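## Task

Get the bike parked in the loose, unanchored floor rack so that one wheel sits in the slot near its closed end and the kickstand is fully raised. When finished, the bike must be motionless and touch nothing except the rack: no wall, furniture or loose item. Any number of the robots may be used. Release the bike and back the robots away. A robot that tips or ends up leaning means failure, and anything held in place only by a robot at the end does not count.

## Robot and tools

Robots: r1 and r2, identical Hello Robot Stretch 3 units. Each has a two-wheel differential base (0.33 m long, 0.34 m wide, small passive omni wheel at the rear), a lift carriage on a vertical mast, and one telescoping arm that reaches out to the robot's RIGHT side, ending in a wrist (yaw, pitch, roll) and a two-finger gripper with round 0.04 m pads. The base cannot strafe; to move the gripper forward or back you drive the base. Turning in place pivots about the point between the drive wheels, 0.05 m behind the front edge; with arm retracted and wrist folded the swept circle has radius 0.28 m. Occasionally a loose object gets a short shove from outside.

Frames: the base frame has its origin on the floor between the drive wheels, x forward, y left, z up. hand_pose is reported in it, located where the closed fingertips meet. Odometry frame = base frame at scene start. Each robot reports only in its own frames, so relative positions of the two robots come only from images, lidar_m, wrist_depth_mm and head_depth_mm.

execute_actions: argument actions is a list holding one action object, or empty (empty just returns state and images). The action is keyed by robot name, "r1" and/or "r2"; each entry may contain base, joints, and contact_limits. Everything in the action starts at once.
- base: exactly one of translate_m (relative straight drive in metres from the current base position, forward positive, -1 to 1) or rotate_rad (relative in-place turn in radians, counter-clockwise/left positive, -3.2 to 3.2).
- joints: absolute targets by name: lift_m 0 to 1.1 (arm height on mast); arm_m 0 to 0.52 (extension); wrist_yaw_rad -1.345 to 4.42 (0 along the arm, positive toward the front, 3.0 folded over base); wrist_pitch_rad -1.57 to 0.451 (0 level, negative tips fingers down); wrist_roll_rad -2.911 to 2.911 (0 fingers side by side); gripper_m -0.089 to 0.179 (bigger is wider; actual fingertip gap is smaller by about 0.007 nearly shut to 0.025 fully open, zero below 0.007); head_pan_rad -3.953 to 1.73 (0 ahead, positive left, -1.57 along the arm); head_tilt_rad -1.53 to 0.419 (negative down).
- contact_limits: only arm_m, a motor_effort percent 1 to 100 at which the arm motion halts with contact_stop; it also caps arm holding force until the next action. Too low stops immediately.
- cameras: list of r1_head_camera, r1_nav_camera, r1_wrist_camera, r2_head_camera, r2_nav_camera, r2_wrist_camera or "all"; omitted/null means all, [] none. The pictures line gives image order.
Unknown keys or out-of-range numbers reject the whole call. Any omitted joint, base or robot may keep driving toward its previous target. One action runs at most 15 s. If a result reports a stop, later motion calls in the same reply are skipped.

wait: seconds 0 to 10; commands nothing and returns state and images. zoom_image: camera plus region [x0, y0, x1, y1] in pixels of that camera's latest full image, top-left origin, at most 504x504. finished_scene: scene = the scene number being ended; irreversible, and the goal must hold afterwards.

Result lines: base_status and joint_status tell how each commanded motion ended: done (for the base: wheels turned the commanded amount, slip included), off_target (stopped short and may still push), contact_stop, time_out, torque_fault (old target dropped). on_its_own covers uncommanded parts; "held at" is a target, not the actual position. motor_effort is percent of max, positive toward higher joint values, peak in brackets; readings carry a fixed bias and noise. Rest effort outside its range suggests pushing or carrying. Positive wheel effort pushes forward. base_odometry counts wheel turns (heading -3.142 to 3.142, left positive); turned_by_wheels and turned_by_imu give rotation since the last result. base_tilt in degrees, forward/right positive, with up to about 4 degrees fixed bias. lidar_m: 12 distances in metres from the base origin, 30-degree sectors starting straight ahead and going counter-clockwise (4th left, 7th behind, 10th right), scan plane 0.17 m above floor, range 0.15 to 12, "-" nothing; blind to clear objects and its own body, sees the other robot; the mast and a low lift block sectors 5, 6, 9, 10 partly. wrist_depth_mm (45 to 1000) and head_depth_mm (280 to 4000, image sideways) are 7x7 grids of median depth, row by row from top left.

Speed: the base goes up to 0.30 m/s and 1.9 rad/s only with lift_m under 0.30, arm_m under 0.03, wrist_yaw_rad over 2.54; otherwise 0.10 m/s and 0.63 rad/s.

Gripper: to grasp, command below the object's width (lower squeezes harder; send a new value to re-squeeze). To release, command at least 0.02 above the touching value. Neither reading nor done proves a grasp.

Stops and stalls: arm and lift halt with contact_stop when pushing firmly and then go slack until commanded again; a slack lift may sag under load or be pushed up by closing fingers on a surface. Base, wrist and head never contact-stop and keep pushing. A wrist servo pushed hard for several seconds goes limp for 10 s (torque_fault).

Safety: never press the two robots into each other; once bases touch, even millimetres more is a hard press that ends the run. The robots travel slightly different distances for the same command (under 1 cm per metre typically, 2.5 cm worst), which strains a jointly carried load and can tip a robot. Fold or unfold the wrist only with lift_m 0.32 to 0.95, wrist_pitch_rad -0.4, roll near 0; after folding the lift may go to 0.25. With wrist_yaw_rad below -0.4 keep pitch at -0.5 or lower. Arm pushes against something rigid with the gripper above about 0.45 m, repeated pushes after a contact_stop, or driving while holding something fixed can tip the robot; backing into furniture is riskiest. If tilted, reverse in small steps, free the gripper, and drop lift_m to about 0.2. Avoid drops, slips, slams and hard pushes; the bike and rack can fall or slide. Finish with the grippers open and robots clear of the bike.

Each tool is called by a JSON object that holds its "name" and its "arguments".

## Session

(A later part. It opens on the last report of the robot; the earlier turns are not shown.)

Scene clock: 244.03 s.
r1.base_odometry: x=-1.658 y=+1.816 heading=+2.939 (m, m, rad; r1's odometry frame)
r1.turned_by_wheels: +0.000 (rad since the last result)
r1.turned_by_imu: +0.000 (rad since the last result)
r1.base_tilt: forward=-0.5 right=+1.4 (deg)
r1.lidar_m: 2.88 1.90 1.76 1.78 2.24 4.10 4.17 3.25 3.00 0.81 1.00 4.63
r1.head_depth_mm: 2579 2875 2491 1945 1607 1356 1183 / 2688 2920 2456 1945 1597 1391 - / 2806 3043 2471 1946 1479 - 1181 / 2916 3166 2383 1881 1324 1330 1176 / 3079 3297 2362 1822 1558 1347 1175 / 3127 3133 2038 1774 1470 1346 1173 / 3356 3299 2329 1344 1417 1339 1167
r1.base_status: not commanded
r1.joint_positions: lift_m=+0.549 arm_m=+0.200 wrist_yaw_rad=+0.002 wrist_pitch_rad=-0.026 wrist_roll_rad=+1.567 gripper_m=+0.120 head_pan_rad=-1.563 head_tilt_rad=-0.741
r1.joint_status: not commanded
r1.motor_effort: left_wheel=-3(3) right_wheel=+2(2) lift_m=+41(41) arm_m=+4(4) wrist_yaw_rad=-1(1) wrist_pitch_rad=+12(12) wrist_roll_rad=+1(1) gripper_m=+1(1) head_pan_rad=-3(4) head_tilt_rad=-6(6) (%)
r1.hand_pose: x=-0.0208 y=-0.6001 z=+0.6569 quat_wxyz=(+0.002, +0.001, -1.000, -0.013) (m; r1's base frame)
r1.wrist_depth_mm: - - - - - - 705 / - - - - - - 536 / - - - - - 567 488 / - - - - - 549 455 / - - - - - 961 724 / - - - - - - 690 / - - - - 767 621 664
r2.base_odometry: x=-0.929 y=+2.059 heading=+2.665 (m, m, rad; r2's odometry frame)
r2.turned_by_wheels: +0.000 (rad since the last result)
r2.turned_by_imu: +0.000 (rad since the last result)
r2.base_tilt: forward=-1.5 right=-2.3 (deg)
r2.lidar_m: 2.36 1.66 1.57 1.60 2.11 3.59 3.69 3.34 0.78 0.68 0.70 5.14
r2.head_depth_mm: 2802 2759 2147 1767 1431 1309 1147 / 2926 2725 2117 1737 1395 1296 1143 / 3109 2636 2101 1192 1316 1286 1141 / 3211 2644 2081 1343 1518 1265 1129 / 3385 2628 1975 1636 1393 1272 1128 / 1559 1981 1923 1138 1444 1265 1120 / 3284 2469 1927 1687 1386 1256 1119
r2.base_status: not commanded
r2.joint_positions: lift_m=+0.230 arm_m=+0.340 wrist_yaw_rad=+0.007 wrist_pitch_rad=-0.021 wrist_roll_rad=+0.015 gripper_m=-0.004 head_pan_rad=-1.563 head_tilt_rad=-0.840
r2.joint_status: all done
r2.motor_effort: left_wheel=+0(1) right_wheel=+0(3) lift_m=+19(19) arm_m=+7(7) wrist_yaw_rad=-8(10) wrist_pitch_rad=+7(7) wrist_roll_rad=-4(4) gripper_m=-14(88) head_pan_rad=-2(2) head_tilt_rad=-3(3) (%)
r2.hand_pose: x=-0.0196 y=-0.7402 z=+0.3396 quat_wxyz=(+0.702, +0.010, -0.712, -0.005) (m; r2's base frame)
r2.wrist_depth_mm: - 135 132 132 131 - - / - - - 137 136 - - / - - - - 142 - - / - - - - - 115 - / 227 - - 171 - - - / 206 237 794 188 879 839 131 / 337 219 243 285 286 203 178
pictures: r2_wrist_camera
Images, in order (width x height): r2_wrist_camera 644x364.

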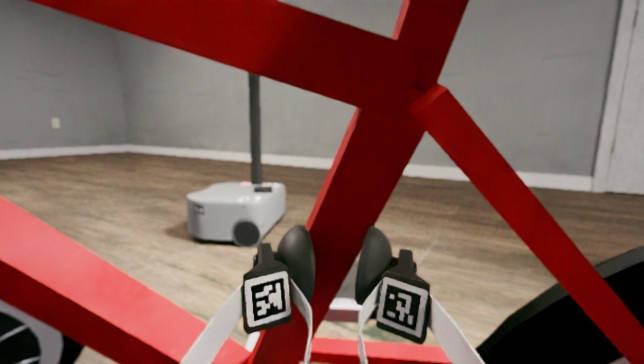

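{"name": "execute_actions", "arguments": {"actions": [{"r2": {"joints": {"arm_m": 0.43, "lift_m": 0.24}}}], "cameras": ["r2_wrist_camera", "r1_wrist_camera", "r1_head_camera", "r2_nav_camera"]}}

Scene clock: 252.23 s.
r1.base_odometry: x=-1.658 y=+1.816 heading=+2.939 (m, m, rad; r1's odometry frame)
r1.turned_by_wheels: +0.000 (rad since the last result)
r1.turned_by_imu: +0.000 (rad since the last result)
r1.base_tilt: forward=-0.4 right=+1.4 (deg)
r1.lidar_m: 2.87 1.90 1.76 1.79 2.24 4.10 4.18 3.23 2.99 0.77 0.99 4.61
r1.head_depth_mm: 2585 2853 2508 1962 1602 1365 1180 / 2678 2919 2490 1936 1598 1400 - / 2792 3036 2452 1942 1467 - 1176 / 2915 3197 2461 1939 1287 1323 1176 / 3051 3263 2428 1766 1543 1349 1174 / 3094 3175 1971 1766 1474 1351 1174 / 3336 3290 2335 1233 1343 1345 1171
r1.base_status: not commanded
r1.joint_positions: lift_m=+0.549 arm_m=+0.200 wrist_yaw_rad=+0.002 wrist_pitch_rad=-0.026 wrist_roll_rad=+1.567 gripper_m=+0.120 head_pan_rad=-1.563 head_tilt_rad=-0.741
r1.joint_status: not commanded
r1.motor_effort: left_wheel=-3(2) right_wheel=+2(2) lift_m=+41(41) arm_m=+4(4) wrist_yaw_rad=-1(2) wrist_pitch_rad=+12(13) wrist_roll_rad=+1(1) gripper_m=+1(0) head_pan_rad=-3(4) head_tilt_rad=-5(6) (%)
r1.hand_pose: x=-0.0208 y=-0.6001 z=+0.6569 quat_wxyz=(+0.002, +0.001, -1.000, -0.013) (m; r1's base frame)
r1.wrist_depth_mm: - - - - - - 721 / - - - - - - 525 / - - - - - 561 461 / - - - - - 488 437 / - - - - 549 999 648 / - - - - - - 695 / - - - - - 945 671
r2.base_odometry: x=-0.929 y=+2.059 heading=+2.664 (m, m, rad; r2's odometry frame)
r2.turned_by_wheels: -0.001 (rad since the last result)
r2.turned_by_imu: -0.003 (rad since the last result)
r2.base_tilt: forward=-1.4 right=-2.3 (deg)
r2.lidar_m: 2.35 1.65 1.57 1.60 2.11 3.60 3.68 3.35 0.83 0.69 0.86 5.14
r2.head_depth_mm: 2804 2756 2147 1774 1429 1310 1144 / 2976 2728 2119 1755 1401 1292 1149 / 3076 2658 2107 1051 1426 1292 1152 / 3195 2651 2086 1125 1401 1282 1130 / 3303 2609 1956 1296 1428 1268 1132 / 1572 2025 1878 1237 1457 1278 1123 / 3155 2472 1975 1689 1395 1255 1115
r2.base_status: not commanded
r2.joint_positions: lift_m=+0.240 arm_m=+0.429 wrist_yaw_rad=-0.024 wrist_pitch_rad=-0.052 wrist_roll_rad=+0.037 gripper_m=-0.004 head_pan_rad=-1.563 head_tilt_rad=-0.840
r2.joint_status: all done
r2.on_its_own: right_wheel is at rest, and its effort (+19) is outside its rest range (-18 to +18); arm_m is at rest, and its effort (+15) is outside its rest range (-14 to +14); wrist_yaw_rad is at rest, and its effort (+26) is outside its rest range (-12 to +12)
r2.motor_effort: left_wheel=-8(18) right_wheel=+19(38) lift_m=+32(32) arm_m=+15(26) wrist_yaw_rad=+26(84) wrist_pitch_rad=+18(24) wrist_roll_rad=-13(13) gripper_m=-20(24) head_pan_rad=-2(2) head_tilt_rad=-4(4) (%)
r2.hand_pose: x=-0.0275 y=-0.8285 z=+0.3410 quat_wxyz=(+0.694, +0.010, -0.720, -0.027) (m; r2's base frame)
r2.wrist_depth_mm: - - - 92 90 90 57 / - - - - 95 92 58 / - - - - 101 151 62 / - - - - 107 - 78 / - - 966 137 116 - 170 / 786 790 788 126 124 769 705 / 170 578 578 136 276 581 592
pictures: r1_head_camera (sideways: a quarter turn clockwise sets it upright), r1_wrist_camera, r2_nav_camera (sideways: a quarter turn counterclockwise sets it upright), r2_wrist_camera
Images, in order (width x height): r1_head_camera 896x504, r1_wrist_camera 644x364, r2_nav_camera 672x504, r2_wrist_camera 644x364.

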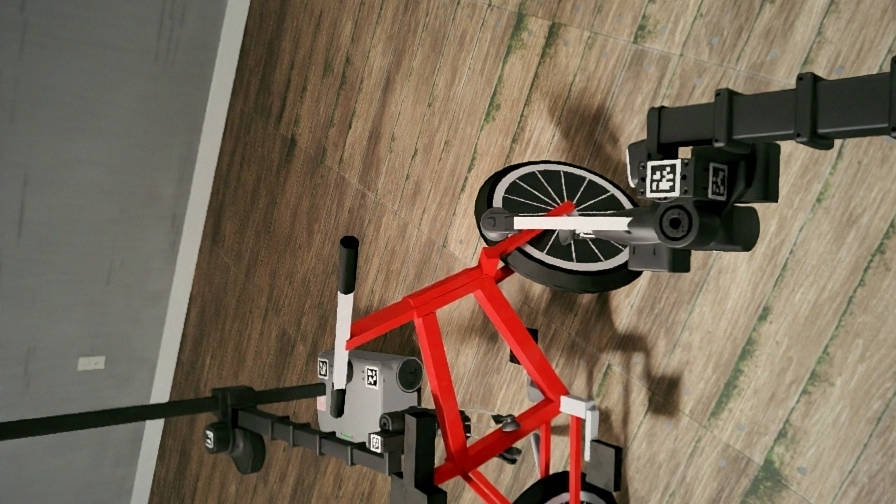

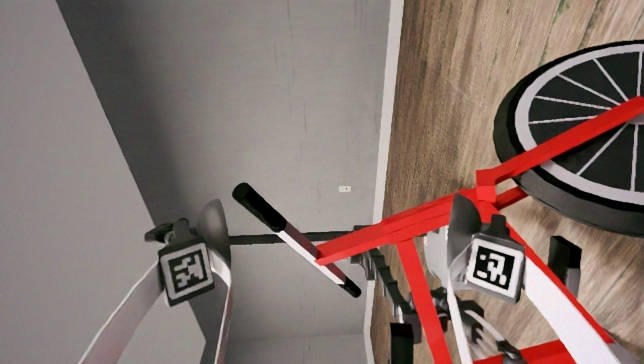

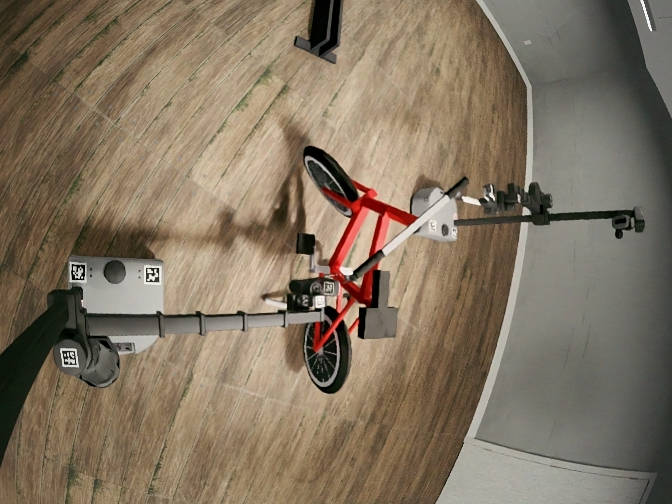

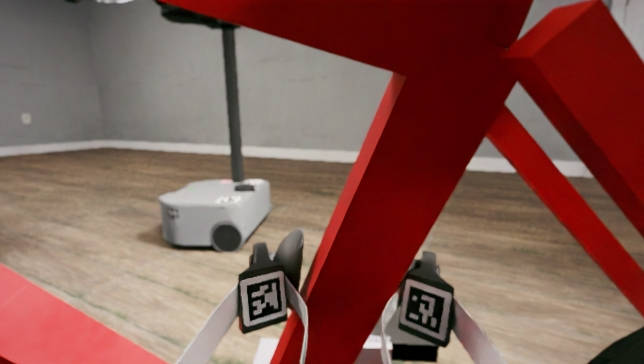

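{"name": "execute_actions", "arguments": {"actions": [{"r2": {"joints": {"arm_m": 0.485}}}], "cameras": ["r2_wrist_camera", "r1_wrist_camera", "r1_head_camera", "r2_nav_camera"]}}

Scene clock: 276.90 s.
r1.base_odometry: x=-1.658 y=+1.816 heading=+2.939 (m, m, rad; r1's odometry frame)
r1.turned_by_wheels: +0.000 (rad since the last result)
r1.turned_by_imu: +0.000 (rad since the last result)
r1.base_tilt: forward=-0.3 right=+1.4 (deg)
r1.lidar_m: 2.87 1.91 1.76 1.78 2.24 4.11 4.19 3.23 2.99 0.74 0.96 4.62
r1.head_depth_mm: 2572 2890 2502 1949 1607 1366 1184 / 2679 2952 2472 1939 1600 1393 - / 2782 3053 2493 1943 1485 - 1181 / 2920 3196 2454 1939 1255 1328 1175 / 3033 3246 2451 1763 1515 1352 1171 / 3088 3139 2051 1807 1472 1346 1172 / 3367 3329 2333 1193 1314 1346 1169
r1.base_status: not commanded
r1.joint_positions: lift_m=+0.549 arm_m=+0.200 wrist_yaw_rad=+0.002 wrist_pitch_rad=-0.026 wrist_roll_rad=+1.567 gripper_m=+0.120 head_pan_rad=-1.563 head_tilt_rad=-0.741
r1.joint_status: not commanded
r1.motor_effort: left_wheel=-2(3) right_wheel=+2(2) lift_m=+41(41) arm_m=+4(4) wrist_yaw_rad=-2(2) wrist_pitch_rad=+13(12) wrist_roll_rad=+1(1) gripper_m=+1(1) head_pan_rad=-4(3) head_tilt_rad=-5(4) (%)
r1.hand_pose: x=-0.0208 y=-0.6001 z=+0.6569 quat_wxyz=(+0.002, +0.001, -1.000, -0.013) (m; r1's base frame)
r1.wrist_depth_mm: - - - - - - 726 / - - - - - - 543 / - - - - - 550 435 / - - - - - 464 404 / - - - - 448 457 733 / - - - - - - 706 / - - - - 737 962 519
r2.base_odometry: x=-0.929 y=+2.059 heading=+2.665 (m, m, rad; r2's odometry frame)
r2.turned_by_wheels: +0.000 (rad since the last result)
r2.turned_by_imu: +0.000 (rad since the last result)
r2.base_tilt: forward=-1.4 right=-2.3 (deg)
r2.lidar_m: 2.35 1.66 1.57 1.61 2.11 3.59 3.70 3.36 0.86 0.76 0.83 5.16
r2.head_depth_mm: 2804 2766 2157 1751 1456 1305 1151 / 2927 2695 2112 1744 1424 1306 1139 / 3105 2695 2105 1260 1414 1274 1137 / 3213 2632 2082 1209 1414 1280 1129 / 3348 2604 1944 1592 1418 1259 1121 / 1566 1970 1892 1590 1455 1261 1124 / 3125 2484 2034 1650 1392 1265 1116
r2.base_status: not commanded
r2.joint_positions: lift_m=+0.240 arm_m=+0.484 wrist_yaw_rad=-0.006 wrist_pitch_rad=-0.042 wrist_roll_rad=+0.037 gripper_m=-0.004 head_pan_rad=-1.563 head_tilt_rad=-0.840
r2.joint_status: all done
r2.motor_effort: left_wheel=-3(9) right_wheel=+7(19) lift_m=+31(31) arm_m=+8(21) wrist_yaw_rad=+7(27) wrist_pitch_rad=+14(18) wrist_roll_rad=-13(13) gripper_m=-18(20) head_pan_rad=-2(2) head_tilt_rad=-4(4) (%)
r2.hand_pose: x=-0.0231 y=-0.8845 z=+0.3436 quat_wxyz=(+0.694, +0.012, -0.720, -0.018) (m; r2's base frame)
r2.wrist_depth_mm: - - 133 109 107 73 - / - - - - 110 108 73 / - - - - 113 - 75 / - - - - 117 - - / - - 899 124 965 - 964 / 814 797 816 127 126 780 691 / 170 612 578 131 303 606 599
pictures: r1_head_camera (sideways: a quarter turn clockwise sets it upright), r1_wrist_camera, r2_nav_camera (sideways: a quarter turn counterclockwise sets it upright), r2_wrist_camera
Images, in order (width x height): r1_head_camera 896x504, r1_wrist_camera 644x364, r2_nav_camera 672x504, r2_wrist_camera 644x364.

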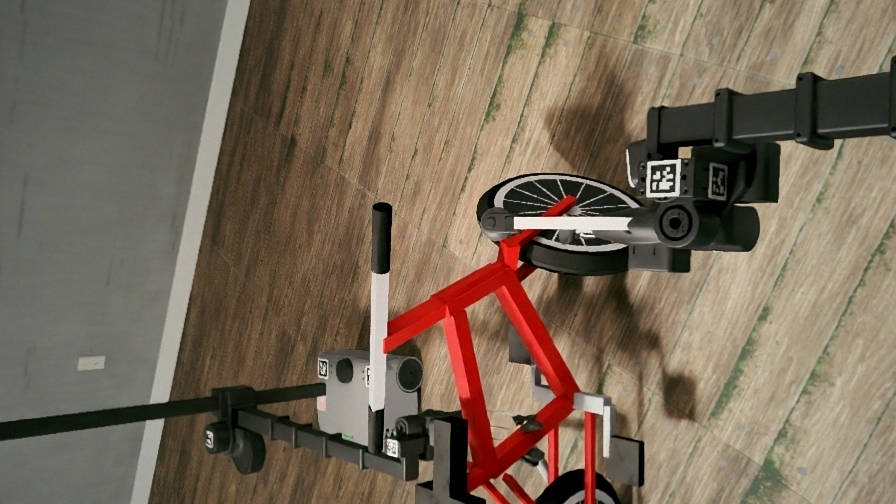

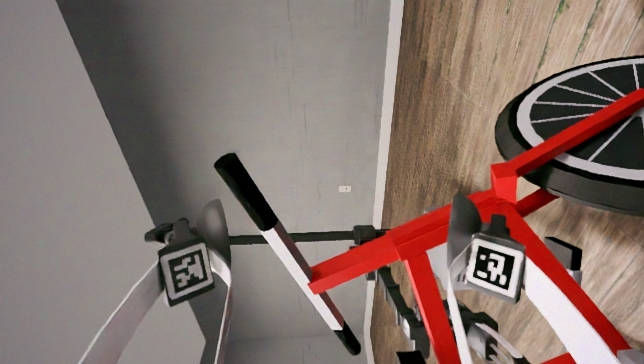

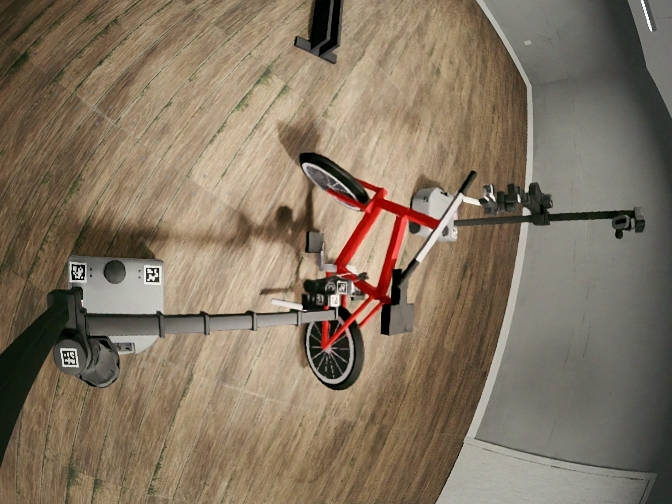

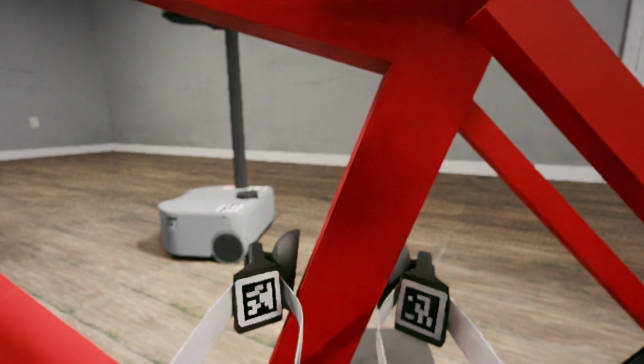

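{"name": "execute_actions", "arguments": {"actions": [{"r1": {"base": {"translate_m": 0.03}, "joints": {"arm_m": 0.33, "lift_m": 0.65}}}], "cameras": ["r1_wrist_camera", "r1_head_camera"]}}

Scene clock: 303.83 s.
r1.base_odometry: x=-1.687 y=+1.822 heading=+2.939 (m, m, rad; r1's odometry frame)
r1.turned_by_wheels: +0.000 (rad since the last result)
r1.turned_by_imu: +0.000 (rad since the last result)
r1.base_tilt: forward=-0.4 right=+1.4 (deg)
r1.lidar_m: 2.85 1.90 1.75 1.77 2.23 4.11 4.19 3.28 3.00 0.73 0.95 4.60
r1.head_depth_mm: 2593 2887 2480 1952 1600 1366 1187 / 2658 2930 2483 2017 1604 - 1171 / 2813 3072 2452 2017 1448 1359 1177 / 2944 3197 2453 1965 1379 1348 1175 / 3073 3286 2437 1766 1510 1358 1175 / 3152 3142 2001 1381 1376 1352 1171 / 3391 3307 2400 1183 1307 1343 1169
r1.base_status: done
r1.joint_positions: lift_m=+0.649 arm_m=+0.330 wrist_yaw_rad=+0.002 wrist_pitch_rad=-0.026 wrist_roll_rad=+1.567 gripper_m=+0.120 head_pan_rad=-1.563 head_tilt_rad=-0.741
r1.joint_status: all done
r1.motor_effort: left_wheel=-3(5) right_wheel=+2(4) lift_m=+42(41) arm_m=+4(5) wrist_yaw_rad=-3(2) wrist_pitch_rad=+12(12) wrist_roll_rad=+1(1) gripper_m=-1(1) head_pan_rad=-3(3) head_tilt_rad=-6(5) (%)
r1.hand_pose: x=-0.0209 y=-0.7301 z=+0.7570 quat_wxyz=(+0.002, +0.001, -1.000, -0.013) (m; r1's base frame)
r1.wrist_depth_mm: - - - - - - 850 / - - - - - - 870 / - - - - - - 873 / - - - - - - 870 / - - - - - - 311 / - - - - 325 340 807 / - - - - - 598 816
r2.base_odometry: x=-0.929 y=+2.059 heading=+2.665 (m, m, rad; r2's odometry frame)
r2.turned_by_wheels: +0.000 (rad since the last result)
r2.turned_by_imu: -0.001 (rad since the last result)
r2.base_tilt: forward=-1.4 right=-2.3 (deg)
r2.lidar_m: 2.35 1.66 1.57 1.60 2.10 3.60 3.69 3.34 0.86 0.76 0.82 5.16
r2.head_depth_mm: 2808 2740 2137 1786 1458 1294 1149 / 2939 2700 2113 1760 1427 1291 1145 / 3109 2709 2088 1266 1417 1294 1138 / 3128 2684 2107 1202 1410 1287 1127 / 3337 2473 1949 1595 1407 1273 1122 / 1747 2432 1922 1597 1458 1260 1123 / 3116 2331 2045 1649 1377 1264 1113
r2.base_status: not commanded
r2.joint_positions: lift_m=+0.240 arm_m=+0.484 wrist_yaw_rad=-0.006 wrist_pitch_rad=-0.042 wrist_roll_rad=+0.037 gripper_m=-0.004 head_pan_rad=-1.563 head_tilt_rad=-0.840
r2.joint_status: not commanded
r2.motor_effort: left_wheel=-4(4) right_wheel=+7(7) lift_m=+31(31) arm_m=+8(8) wrist_yaw_rad=+8(8) wrist_pitch_rad=+14(14) wrist_roll_rad=-12(13) gripper_m=-19(18) head_pan_rad=-2(2) head_tilt_rad=-4(4) (%)
r2.hand_pose: x=-0.0231 y=-0.8845 z=+0.3435 quat_wxyz=(+0.694, +0.012, -0.720, -0.018) (m; r2's base frame)
r2.wrist_depth_mm: - - 133 110 107 73 - / - - - - 110 108 73 / - - - - 113 - 75 / - - - - 118 - - / - - 881 124 951 - 951 / 811 811 839 126 127 794 692 / 169 606 586 131 302 596 595
pictures: r1_head_camera (sideways: a quarter turn clockwise sets it upright), r1_wrist_camera
Images, in order (width x height): r1_head_camera 896x504, r1_wrist_camera 644x364.

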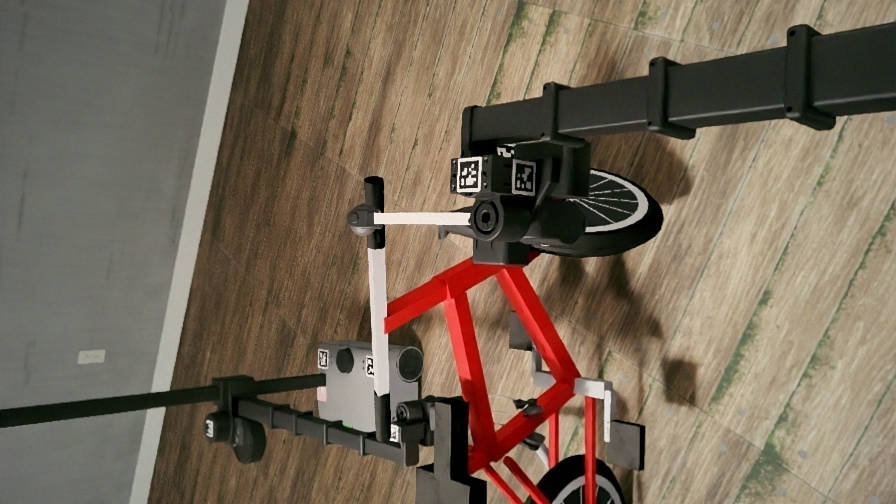

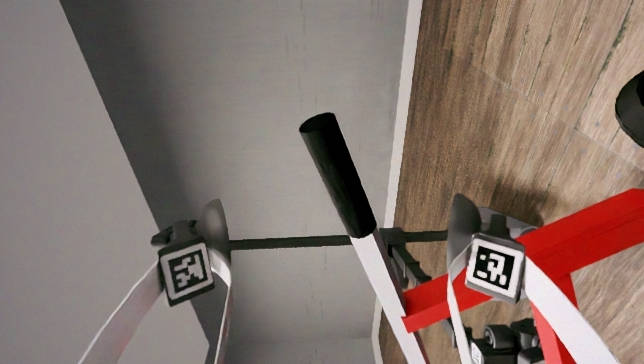

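{"name": "execute_actions", "arguments": {"actions": [{"r1": {"joints": {"arm_m": 0.41, "gripper_m": 0.09}}}], "cameras": ["r1_wrist_camera", "r1_head_camera"]}}

Scene clock: 315.90 s.
r1.base_odometry: x=-1.687 y=+1.822 heading=+2.939 (m, m, rad; r1's odometry frame)
r1.turned_by_wheels: +0.000 (rad since the last result)
r1.turned_by_imu: +0.000 (rad since the last result)
r1.base_tilt: forward=-0.5 right=+1.5 (deg)
r1.lidar_m: 2.85 1.89 1.75 1.77 2.23 4.13 4.21 3.25 3.00 0.73 0.95 4.60
r1.head_depth_mm: 2588 2871 2480 1947 1608 1363 1197 / 2683 2948 2459 2003 - - 1172 / 2795 3015 2456 - 1445 1359 1184 / 2936 3181 2443 1924 1271 1353 1180 / 3041 3272 2427 1769 1512 1352 1180 / 3140 3155 2011 1378 1373 1346 1171 / 3376 3311 2422 1184 1315 1346 1171
r1.base_status: not commanded
r1.joint_positions: lift_m=+0.649 arm_m=+0.410 wrist_yaw_rad=+0.002 wrist_pitch_rad=-0.026 wrist_roll_rad=+1.567 gripper_m=+0.090 head_pan_rad=-1.563 head_tilt_rad=-0.741
r1.joint_status: all done
r1.motor_effort: left_wheel=-3(2) right_wheel=+2(2) lift_m=+41(41) arm_m=+4(5) wrist_yaw_rad=-1(2) wrist_pitch_rad=+12(12) wrist_roll_rad=+1(1) gripper_m=-1(80) head_pan_rad=-3(3) head_tilt_rad=-5(6) (%)
r1.hand_pose: x=-0.0209 y=-0.8101 z=+0.7570 quat_wxyz=(+0.002, +0.001, -1.000, -0.013) (m; r1's base frame)
r1.wrist_depth_mm: - - - - - - 847 / - - - - - - 845 / - - - 140 - - 857 / - - - 139 - - 872 / - - - - - - 889 / - - - - 189 - 248 / - - - - 250 245 239
r2.base_odometry: x=-0.929 y=+2.059 heading=+2.665 (m, m, rad; r2's odometry frame)
r2.turned_by_wheels: +0.000 (rad since the last result)
r2.turned_by_imu: -0.001 (rad since the last result)
r2.base_tilt: forward=-1.5 right=-2.2 (deg)
r2.lidar_m: 2.36 1.65 1.57 1.60 2.12 3.59 3.68 3.35 0.86 0.76 0.82 5.13
r2.head_depth_mm: 2835 2743 2141 1768 1466 1296 1139 / 2955 2702 2129 1738 1422 1300 1142 / 3120 2712 2089 1257 1422 1291 1137 / 3244 2635 2094 1213 1414 1276 1128 / 3301 2516 1962 1608 1404 1269 1123 / 3045 2505 1896 1585 1450 1264 1120 / 2988 1079 2023 1643 1387 1259 1116
r2.base_status: not commanded
r2.joint_positions: lift_m=+0.240 arm_m=+0.484 wrist_yaw_rad=-0.006 wrist_pitch_rad=-0.042 wrist_roll_rad=+0.037 gripper_m=-0.004 head_pan_rad=-1.563 head_tilt_rad=-0.840
r2.joint_status: not commanded
r2.motor_effort: left_wheel=-4(4) right_wheel=+7(8) lift_m=+32(31) arm_m=+8(8) wrist_yaw_rad=+8(8) wrist_pitch_rad=+14(14) wrist_roll_rad=-13(12) gripper_m=-19(19) head_pan_rad=-2(2) head_tilt_rad=-3(4) (%)
r2.hand_pose: x=-0.0231 y=-0.8845 z=+0.3435 quat_wxyz=(+0.694, +0.012, -0.720, -0.018) (m; r2's base frame)
r2.wrist_depth_mm: - - 132 109 107 73 - / - - - - 110 108 73 / - - - - 113 - 75 / - - - - 118 - - / - - 890 124 950 - 973 / 810 805 821 127 127 776 689 / 170 620 582 131 301 604 606
pictures: r1_head_camera (sideways: a quarter turn clockwise sets it upright), r1_wrist_camera
Images, in order (width x height): r1_head_camera 896x504, r1_wrist_camera 644x364.

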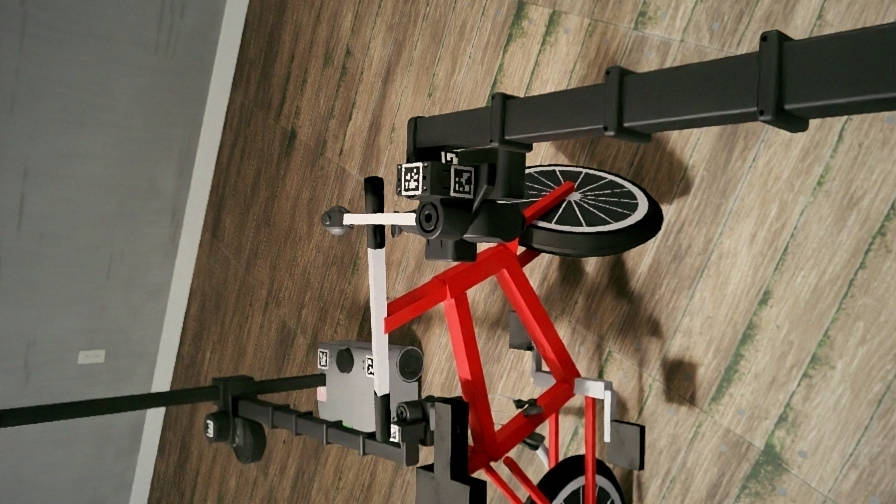

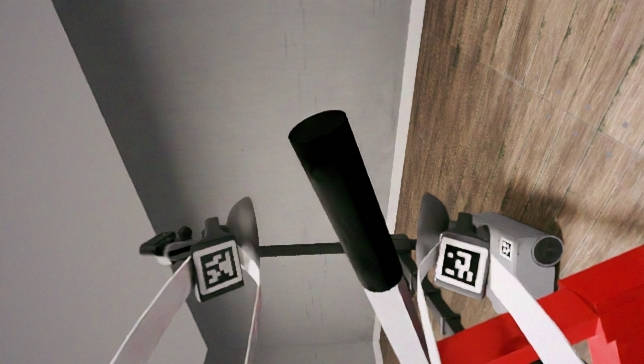

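{"name": "execute_actions", "arguments": {"actions": [{"r1": {"joints": {"lift_m": 0.64, "gripper_m": 0.008}}}], "cameras": ["r1_wrist_camera"]}}

Scene clock: 327.77 s.
r1.base_odometry: x=-1.687 y=+1.822 heading=+2.939 (m, m, rad; r1's odometry frame)
r1.turned_by_wheels: +0.000 (rad since the last result)
r1.turned_by_imu: +0.000 (rad since the last result)
r1.base_tilt: forward=-0.5 right=+1.4 (deg)
r1.lidar_m: 2.85 1.89 1.75 1.77 2.23 4.13 4.19 3.25 2.99 0.73 0.95 4.59
r1.head_depth_mm: 2567 2847 2486 1967 1608 1365 1177 / 2679 2959 2472 1995 - - 1161 / 2817 3083 2475 - 1455 1355 1183 / 2940 3153 2470 1993 1274 1350 1177 / 3081 3283 2433 1771 1511 1347 1175 / 3174 3133 1994 1384 1378 1353 1174 / 3372 3283 2413 1188 1301 1350 1172
r1.base_status: not commanded
r1.joint_positions: lift_m=+0.641 arm_m=+0.410 wrist_yaw_rad=+0.002 wrist_pitch_rad=-0.033 wrist_roll_rad=+1.561 gripper_m=+0.009 head_pan_rad=-1.563 head_tilt_rad=-0.741
r1.joint_status: all done
r1.motor_effort: left_wheel=-3(2) right_wheel=+2(2) lift_m=+10(38) arm_m=+4(4) wrist_yaw_rad=-1(2) wrist_pitch_rad=+16(16) wrist_roll_rad=+4(3) gripper_m=-12(84) head_pan_rad=-3(3) head_tilt_rad=-6(5) (%)
r1.hand_pose: x=-0.0209 y=-0.8099 z=+0.7467 quat_wxyz=(+0.005, +0.001, -1.000, -0.017) (m; r1's base frame)
r1.wrist_depth_mm: - - - - - - 831 / - - - - - - 834 / - - - - - - 855 / - - - 138 - - 837 / - - - 153 - - 841 / - - - - 916 - 242 / - - - - 250 244 244
r2.base_odometry: x=-0.929 y=+2.059 heading=+2.665 (m, m, rad; r2's odometry frame)
r2.turned_by_wheels: +0.000 (rad since the last result)
r2.turned_by_imu: -0.001 (rad since the last result)
r2.base_tilt: forward=-1.4 right=-2.2 (deg)
r2.lidar_m: 2.36 1.65 1.57 1.61 2.12 3.58 3.70 3.37 0.86 0.76 0.82 5.15
r2.head_depth_mm: 2824 2707 2106 1770 1469 1293 1143 / 2937 2681 2128 1749 1429 1298 1147 / 3060 2671 2105 1260 1416 1284 1138 / 3197 2660 2096 1210 1421 1280 1130 / 3336 2534 1965 1595 1401 1275 1127 / 3017 2499 1903 1590 1462 1267 1118 / 3048 1124 2049 1640 1397 1259 1113
r2.base_status: not commanded
r2.joint_positions: lift_m=+0.240 arm_m=+0.484 wrist_yaw_rad=-0.006 wrist_pitch_rad=-0.042 wrist_roll_rad=+0.037 gripper_m=-0.004 head_pan_rad=-1.563 head_tilt_rad=-0.840
r2.joint_status: not commanded
r2.motor_effort: left_wheel=-3(3) right_wheel=+7(6) lift_m=+31(31) arm_m=+8(8) wrist_yaw_rad=+7(7) wrist_pitch_rad=+14(14) wrist_roll_rad=-13(13) gripper_m=-18(18) head_pan_rad=-2(2) head_tilt_rad=-3(3) (%)
r2.hand_pose: x=-0.0231 y=-0.8845 z=+0.3435 quat_wxyz=(+0.694, +0.012, -0.720, -0.018) (m; r2's base frame)
r2.wrist_depth_mm: - - 132 110 107 73 - / - - - - 110 108 73 / - - - - 113 - 75 / - - - - 117 - - / - - 912 124 963 - 948 / 824 814 814 127 127 791 699 / 170 604 589 131 302 605 600
pictures: r1_wrist_camera
Images, in order (width x height): r1_wrist_camera 644x364.

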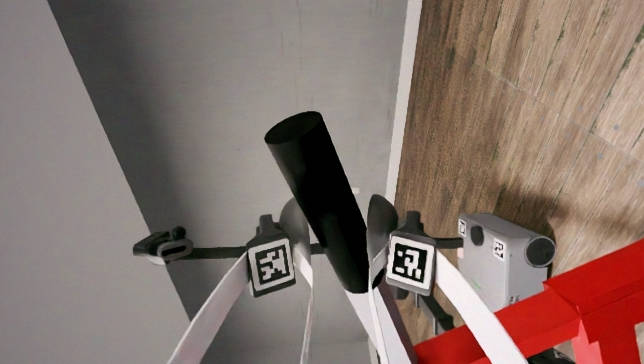

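{"name": "execute_actions", "arguments": {"actions": [{"r1": {"base": {"translate_m": 0.043}, "joints": {"lift_m": 0.62, "arm_m": 0.351}}}], "cameras": ["r1_wrist_camera", "r2_nav_camera"]}}

{"name": "execute_actions", "arguments": {"actions": [{"r1": {"base": {"translate_m": 0.074}, "joints": {"lift_m": 0.585, "arm_m": 0.325}}}], "cameras": ["r1_wrist_camera", "r1_head_camera", "r2_nav_camera", "r2_head_camera"]}}

Scene clock: 346.37 s.
r1.base_odometry: x=-1.729 y=+1.831 heading=+2.939 (m, m, rad; r1's odometry frame)
r1.turned_by_wheels: +0.000 (rad since the last result)
r1.turned_by_imu: -0.001 (rad since the last result)
r1.base_tilt: forward=-0.4 right=+1.4 (deg)
r1.lidar_m: 2.82 1.88 1.73 1.75 2.20 4.19 4.23 3.28 1.03 0.75 0.93 4.54
r1.head_depth_mm: 2614 2884 2492 1955 1612 1359 1186 / 2717 2996 2472 1946 1628 - 1159 / 2828 3053 2467 1997 1362 1357 1179 / 2943 3236 2441 1122 1498 1353 1181 / 3064 3322 2440 1922 1483 1349 1172 / 3179 3153 1962 1333 1309 1349 1176 / 3377 3293 2426 1145 1315 1342 1172
r1.base_status: done
r1.joint_positions: lift_m=+0.621 arm_m=+0.351 wrist_yaw_rad=-0.013 wrist_pitch_rad=-0.001 wrist_roll_rad=+1.558 gripper_m=+0.008 head_pan_rad=-1.563 head_tilt_rad=-0.741
r1.joint_status: all done
r1.motor_effort: left_wheel=-5(13) right_wheel=+5(15) lift_m=+8(9) arm_m=-5(6) wrist_yaw_rad=+10(20) wrist_pitch_rad=+0(15) wrist_roll_rad=+5(5) gripper_m=-9(12) head_pan_rad=-4(4) head_tilt_rad=-5(6) (%)
r1.hand_pose: x=-0.0248 y=-0.7526 z=+0.7351 quat_wxyz=(+0.007, -0.007, -1.000, -0.001) (m; r1's base frame)
r1.wrist_depth_mm: - - - - - - 855 / - - - - - - 861 / - - - - - - 843 / - - - 124 - - 810 / - - - 154 - 300 273 / - - - - 284 303 760 / - - - - - 554 474
r2.base_odometry: x=-0.929 y=+2.059 heading=+2.665 (m, m, rad; r2's odometry frame)
r2.turned_by_wheels: +0.000 (rad since the last result)
r2.turned_by_imu: -0.001 (rad since the last result)
r2.base_tilt: forward=-1.5 right=-2.4 (deg)
r2.lidar_m: 2.36 1.65 1.57 1.60 2.11 3.59 3.68 3.33 0.86 0.77 0.90 5.13
r2.head_depth_mm: 2797 2758 2180 1768 1456 1303 1148 / 2923 2690 2134 1750 1429 1297 1144 / 3068 2684 2093 1256 1414 1287 1140 / 3185 2690 2095 1183 1404 1282 1131 / 3275 2525 1967 1596 1420 1278 1127 / 1417 1196 1901 1423 1443 1269 1121 / 3490 2429 2014 1298 1411 1258 1121
r2.base_status: not commanded
r2.joint_positions: lift_m=+0.240 arm_m=+0.485 wrist_yaw_rad=-0.015 wrist_pitch_rad=-0.041 wrist_roll_rad=+0.037 gripper_m=-0.004 head_pan_rad=-1.563 head_tilt_rad=-0.840
r2.joint_status: not commanded
r2.on_its_own: wrist_yaw_rad is at rest, and its effort (+17) is outside its rest range (-12 to +12)
r2.motor_effort: left_wheel=-5(9) right_wheel=+11(19) lift_m=+32(32) arm_m=+6(8) wrist_yaw_rad=+17(32) wrist_pitch_rad=+14(14) wrist_roll_rad=-13(12) gripper_m=-20(21) head_pan_rad=-3(3) head_tilt_rad=-4(4) (%)
r2.hand_pose: x=-0.0254 y=-0.8847 z=+0.3439 quat_wxyz=(+0.694, +0.009, -0.720, -0.020) (m; r2's base frame)
r2.wrist_depth_mm: - - 135 109 106 72 - / - - - - 110 107 72 / - - - - 113 - 74 / - - - - 117 - - / - - 893 124 540 - 949 / 812 819 831 127 127 796 705 / 169 618 588 132 299 596 595
pictures: r1_wrist_camera, r2_nav_camera (sideways: a quarter turn counterclockwise sets it upright)
Images, in order (width x height): r1_wrist_camera 644x364, r2_nav_camera 672x504.

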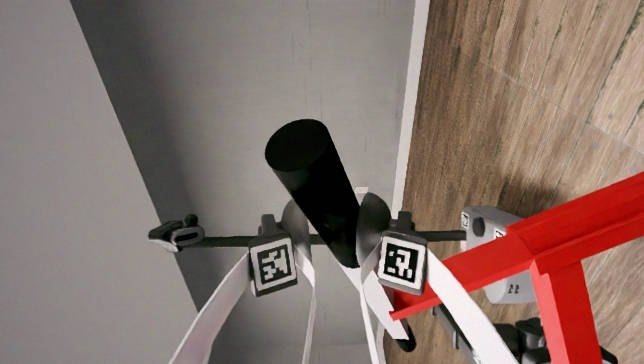

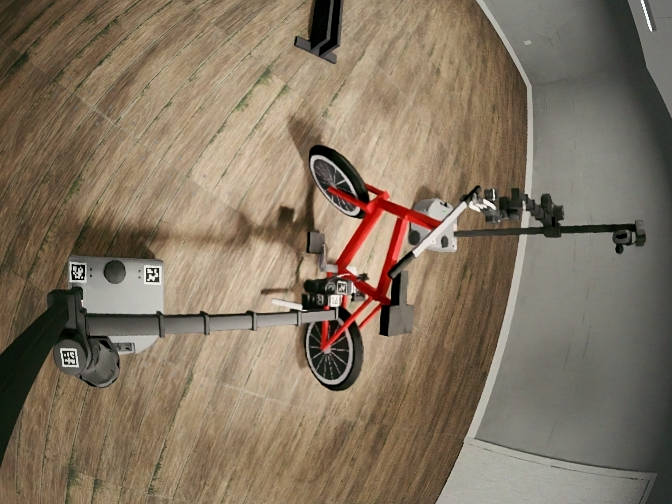

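Scene clock: 348.23 s.
r1.base_odometry: x=-1.802 y=+1.845 heading=+2.938 (m, m, rad; r1's odometry frame)
r1.turned_by_wheels: -0.001 (rad since the last result)
r1.turned_by_imu: -0.001 (rad since the last result)
r1.base_tilt: forward=-0.4 right=+1.4 (deg)
r1.lidar_m: 2.78 1.84 1.71 1.73 2.17 4.24 4.29 3.30 0.89 0.79 0.90 4.49
r1.head_depth_mm: 2610 2942 2477 1945 1606 1366 1190 / 2718 2998 2457 1957 1355 - - / 2869 3093 2476 1944 - 1352 1181 / 2993 3211 2458 1822 1500 1359 1174 / 3112 3174 2130 1823 1477 1346 1170 / 3235 3324 2046 1276 1314 1348 1175 / 3403 3309 2433 1803 1323 1343 1171
r1.base_status: done
r1.joint_positions: lift_m=+0.586 arm_m=+0.325 wrist_yaw_rad=-0.039 wrist_pitch_rad=+0.050 wrist_roll_rad=+1.559 gripper_m=+0.008 head_pan_rad=-1.563 head_tilt_rad=-0.741
r1.joint_status: all done
r1.on_its_own: wrist_yaw_rad is at rest, and its effort (+31) is outside its rest range (-12 to +12); wrist_pitch_rad is at rest, and its effort (-25) is outside its rest range (-20 to +32)
r1.motor_effort: left_wheel=-14(15) right_wheel=+15(17) lift_m=+4(7) arm_m=+1(6) wrist_yaw_rad=+31(31) wrist_pitch_rad=-25(29) wrist_roll_rad=+4(4) gripper_m=-11(13) head_pan_rad=-3(3) head_tilt_rad=-6(7) (%)
r1.hand_pose: x=-0.0313 y=-0.7268 z=+0.7134 quat_wxyz=(+0.007, -0.020, -0.999, +0.025) (m; r1's base frame)
r1.wrist_depth_mm: - - - - - - 871 / - - - - - - 862 / - - - - - - 281 / - - - 107 - 293 797 / - - - 152 - - 831 / - - - - - - 811 / - - - - - 478 417
r2.base_odometry: x=-0.929 y=+2.059 heading=+2.664 (m, m, rad; r2's odometry frame)
r2.turned_by_wheels: +0.000 (rad since the last result)
r2.turned_by_imu: -0.001 (rad since the last result)
r2.base_tilt: forward=-1.5 right=-2.3 (deg)
r2.lidar_m: 2.36 1.66 1.57 1.61 2.12 3.60 3.70 3.37 0.86 0.77 0.94 5.14
r2.head_depth_mm: 2794 2748 2138 1773 1457 1303 1144 / 2962 2682 2114 1749 1415 1292 1140 / 3069 2663 2117 1243 1417 1294 1142 / 3163 2641 2078 1226 1414 1283 1124 / 1763 2070 1946 1317 1432 1269 1125 / 1537 2332 1919 1341 1455 1276 1122 / 3442 2567 2016 1327 1418 1262 1119
r2.base_status: not commanded
r2.joint_positions: lift_m=+0.240 arm_m=+0.484 wrist_yaw_rad=-0.031 wrist_pitch_rad=-0.041 wrist_roll_rad=+0.037 gripper_m=-0.004 head_pan_rad=-1.563 head_tilt_rad=-0.840
r2.joint_status: not commanded
r2.on_its_own: right_wheel is at rest, and its effort (+21) is outside its rest range (-18 to +18); wrist_yaw_rad is at rest, and its effort (+35) is outside its rest range (-12 to +12)
r2.motor_effort: left_wheel=-10(11) right_wheel=+21(22) lift_m=+31(32) arm_m=+10(10) wrist_yaw_rad=+35(35) wrist_pitch_rad=+14(14) wrist_roll_rad=-13(13) gripper_m=-20(20) head_pan_rad=-3(2) head_tilt_rad=-4(4) (%)
r2.hand_pose: x=-0.0293 y=-0.8842 z=+0.3437 quat_wxyz=(+0.694, +0.004, -0.720, -0.026) (m; r2's base frame)
r2.wrist_depth_mm: - - - 101 99 71 63 / - - - - 102 101 65 / - - - - 106 156 72 / - - - - 110 - - / - - 894 122 116 - 962 / 816 813 815 121 120 785 695 / 168 616 589 127 292 605 604
pictures: r1_head_camera (sideways: a quarter turn clockwise sets it upright), r1_wrist_camera, r2_head_camera (sideways: a quarter turn clockwise sets it upright), r2_nav_camera (sideways: a quarter turn counterclockwise sets it upright)
Images, in order (width x height): r1_head_camera 896x504, r1_wrist_camera 644x364, r2_head_camera 896x504, r2_nav_camera 672x504.

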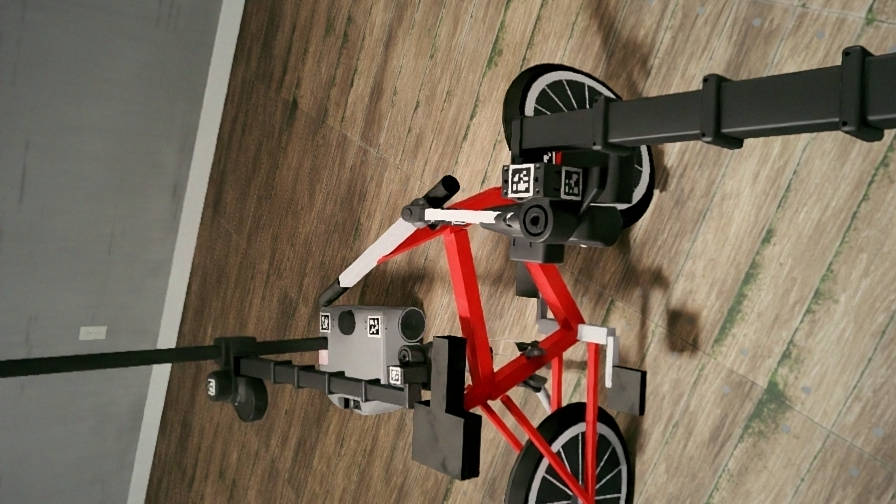

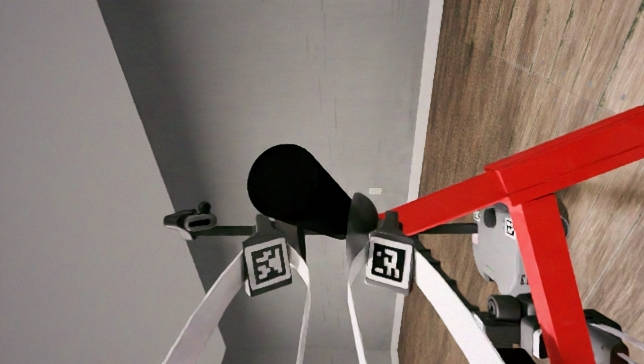

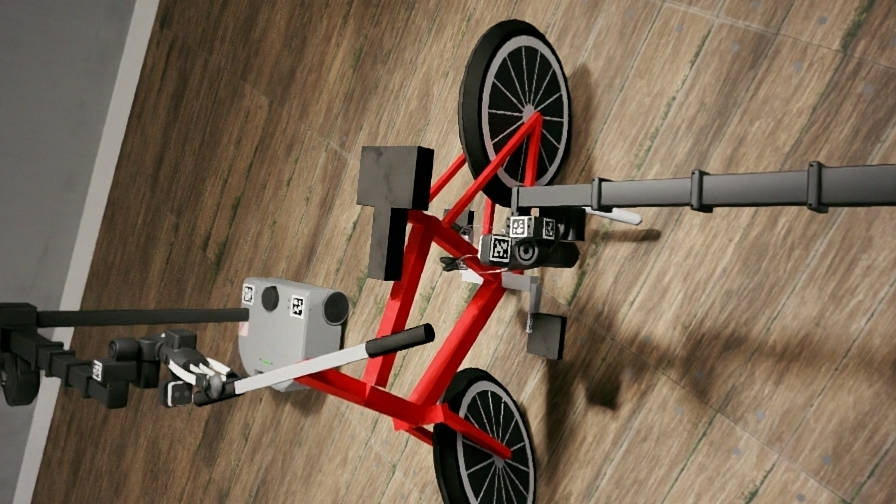

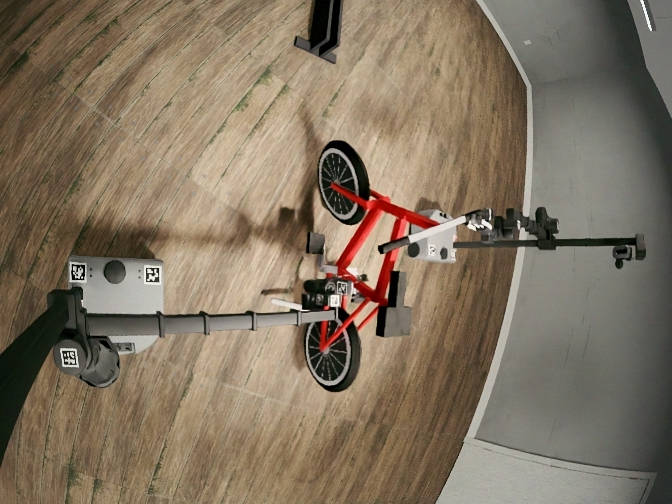

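{"name": "execute_actions", "arguments": {"actions": [{"r1": {"base": {"translate_m": 0.06}, "joints": {"lift_m": 0.592, "arm_m": 0.305}}}], "cameras": ["r1_wrist_camera", "r1_head_camera", "r2_nav_camera", "r2_head_camera"]}}

Scene clock: 356.53 s.
r1.base_odometry: x=-1.861 y=+1.858 heading=+2.938 (m, m, rad; r1's odometry frame)
r1.turned_by_wheels: +0.000 (rad since the last result)
r1.turned_by_imu: +0.000 (rad since the last result)
r1.base_tilt: forward=-0.4 right=+1.4 (deg)
r1.lidar_m: 2.73 1.82 1.68 1.70 2.14 4.28 4.35 3.33 0.85 0.82 0.88 4.43
r1.head_depth_mm: 2647 2944 2503 1956 1397 1360 1208 / 2775 3012 2456 1945 1279 - - / 2882 3104 2470 1794 - 1357 1184 / 2998 3159 2448 1930 1486 1357 1179 / 3084 3154 1984 1338 1300 1347 1175 / 3305 3319 2427 1268 1320 1343 1175 / 3431 3256 2413 1915 1316 1344 1166
r1.base_status: done
r1.joint_positions: lift_m=+0.591 arm_m=+0.305 wrist_yaw_rad=-0.062 wrist_pitch_rad=-0.006 wrist_roll_rad=+1.566 gripper_m=+0.008 head_pan_rad=-1.563 head_tilt_rad=-0.741
r1.joint_status: all done
r1.on_its_own: wrist_yaw_rad is held at -0.056, not at your +0.000, by its stall guard, which is not easing now
r1.motor_effort: left_wheel=-5(6) right_wheel=+4(8) lift_m=+38(39) arm_m=-4(5) wrist_yaw_rad=+5(7) wrist_pitch_rad=+2(25) wrist_roll_rad=+1(4) gripper_m=-7(10) head_pan_rad=-4(3) head_tilt_rad=-5(5) (%)
r1.hand_pose: x=-0.0373 y=-0.7060 z=+0.7042 quat_wxyz=(+0.003, -0.031, -1.000, -0.003) (m; r1's base frame)
r1.wrist_depth_mm: - - - - - - 808 / - - - - - - 295 / - - - - - 308 815 / - - - - - - 829 / - - - 106 - - 827 / - - - - - 365 747 / - - - - - 346 368
r2.base_odometry: x=-0.929 y=+2.059 heading=+2.665 (m, m, rad; r2's odometry frame)
r2.turned_by_wheels: +0.001 (rad since the last result)
r2.turned_by_imu: +0.000 (rad since the last result)
r2.base_tilt: forward=-1.4 right=-2.3 (deg)
r2.lidar_m: 2.35 1.65 1.57 1.60 2.11 3.58 3.68 3.35 0.86 0.77 0.92 5.15
r2.head_depth_mm: 2805 2737 2141 1775 1442 1303 1147 / 2926 2737 2119 1754 1416 1297 1144 / 3081 2683 2088 1235 1409 1292 1142 / 3260 2676 2012 1241 1421 1286 1132 / 1510 1221 1921 1599 1431 1272 1124 / 3399 2578 2003 1296 1459 1255 1115 / 3502 2555 2032 1344 1447 1250 1112
r2.base_status: not commanded
r2.joint_positions: lift_m=+0.240 arm_m=+0.485 wrist_yaw_rad=-0.049 wrist_pitch_rad=-0.038 wrist_roll_rad=+0.037 gripper_m=-0.004 head_pan_rad=-1.563 head_tilt_rad=-0.840
r2.joint_status: not commanded
r2.on_its_own: wrist_yaw_rad is held at -0.046, not at your +0.000, by its stall guard, which is not easing now
r2.motor_effort: left_wheel=-2(3) right_wheel=+5(6) lift_m=+31(31) arm_m=+5(10) wrist_yaw_rad=+3(4) wrist_pitch_rad=+13(14) wrist_roll_rad=-13(13) gripper_m=-19(20) head_pan_rad=-3(3) head_tilt_rad=-4(4) (%)
r2.hand_pose: x=-0.0338 y=-0.8845 z=+0.3444 quat_wxyz=(+0.694, -0.004, -0.720, -0.031) (m; r2's base frame)
r2.wrist_depth_mm: - - - 101 98 69 63 / - - - - 102 100 65 / - - - - 106 159 70 / - - - - 110 - - / - - 881 118 116 - 950 / 822 802 848 122 121 784 695 / 169 623 586 128 287 609 603
pictures: r1_head_camera (sideways: a quarter turn clockwise sets it upright), r1_wrist_camera, r2_head_camera (sideways: a quarter turn clockwise sets it upright), r2_nav_camera (sideways: a quarter turn counterclockwise sets it upright)
Images, in order (width x height): r1_head_camera 896x504, r1_wrist_camera 644x364, r2_head_camera 896x504, r2_nav_camera 672x504.

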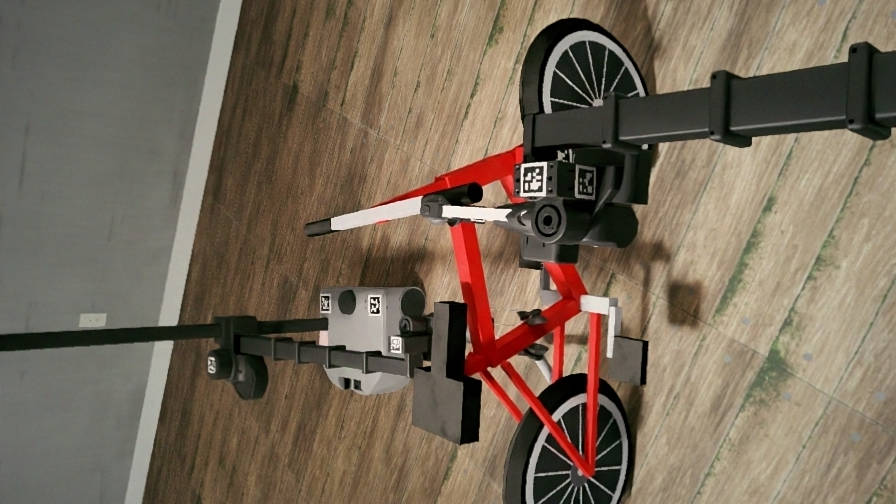

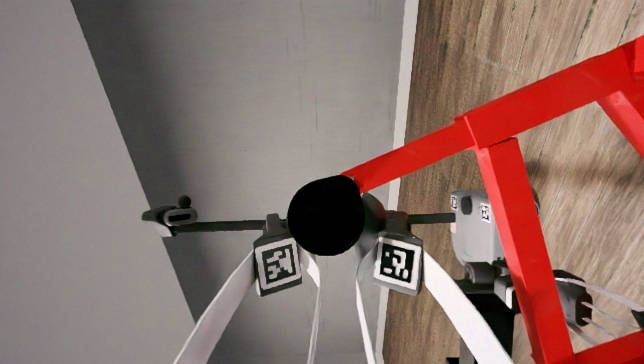

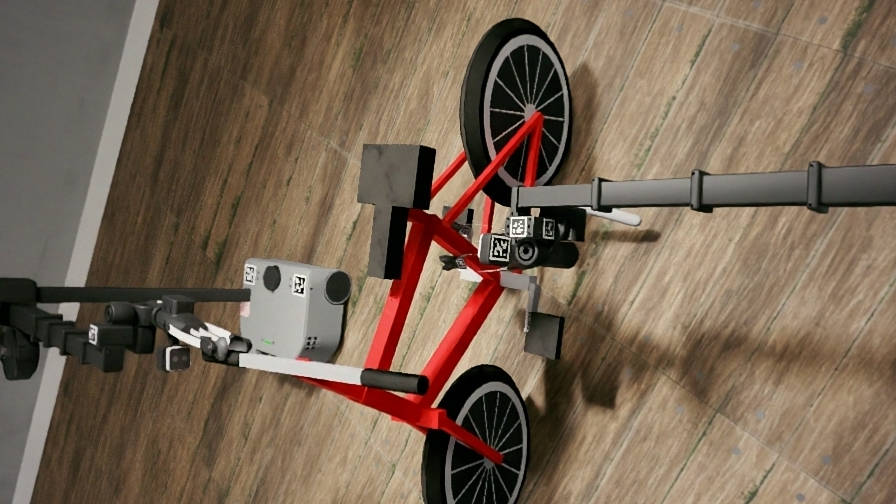

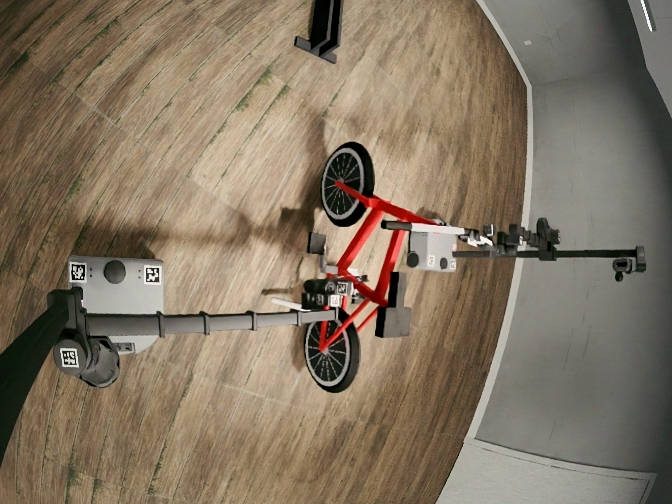

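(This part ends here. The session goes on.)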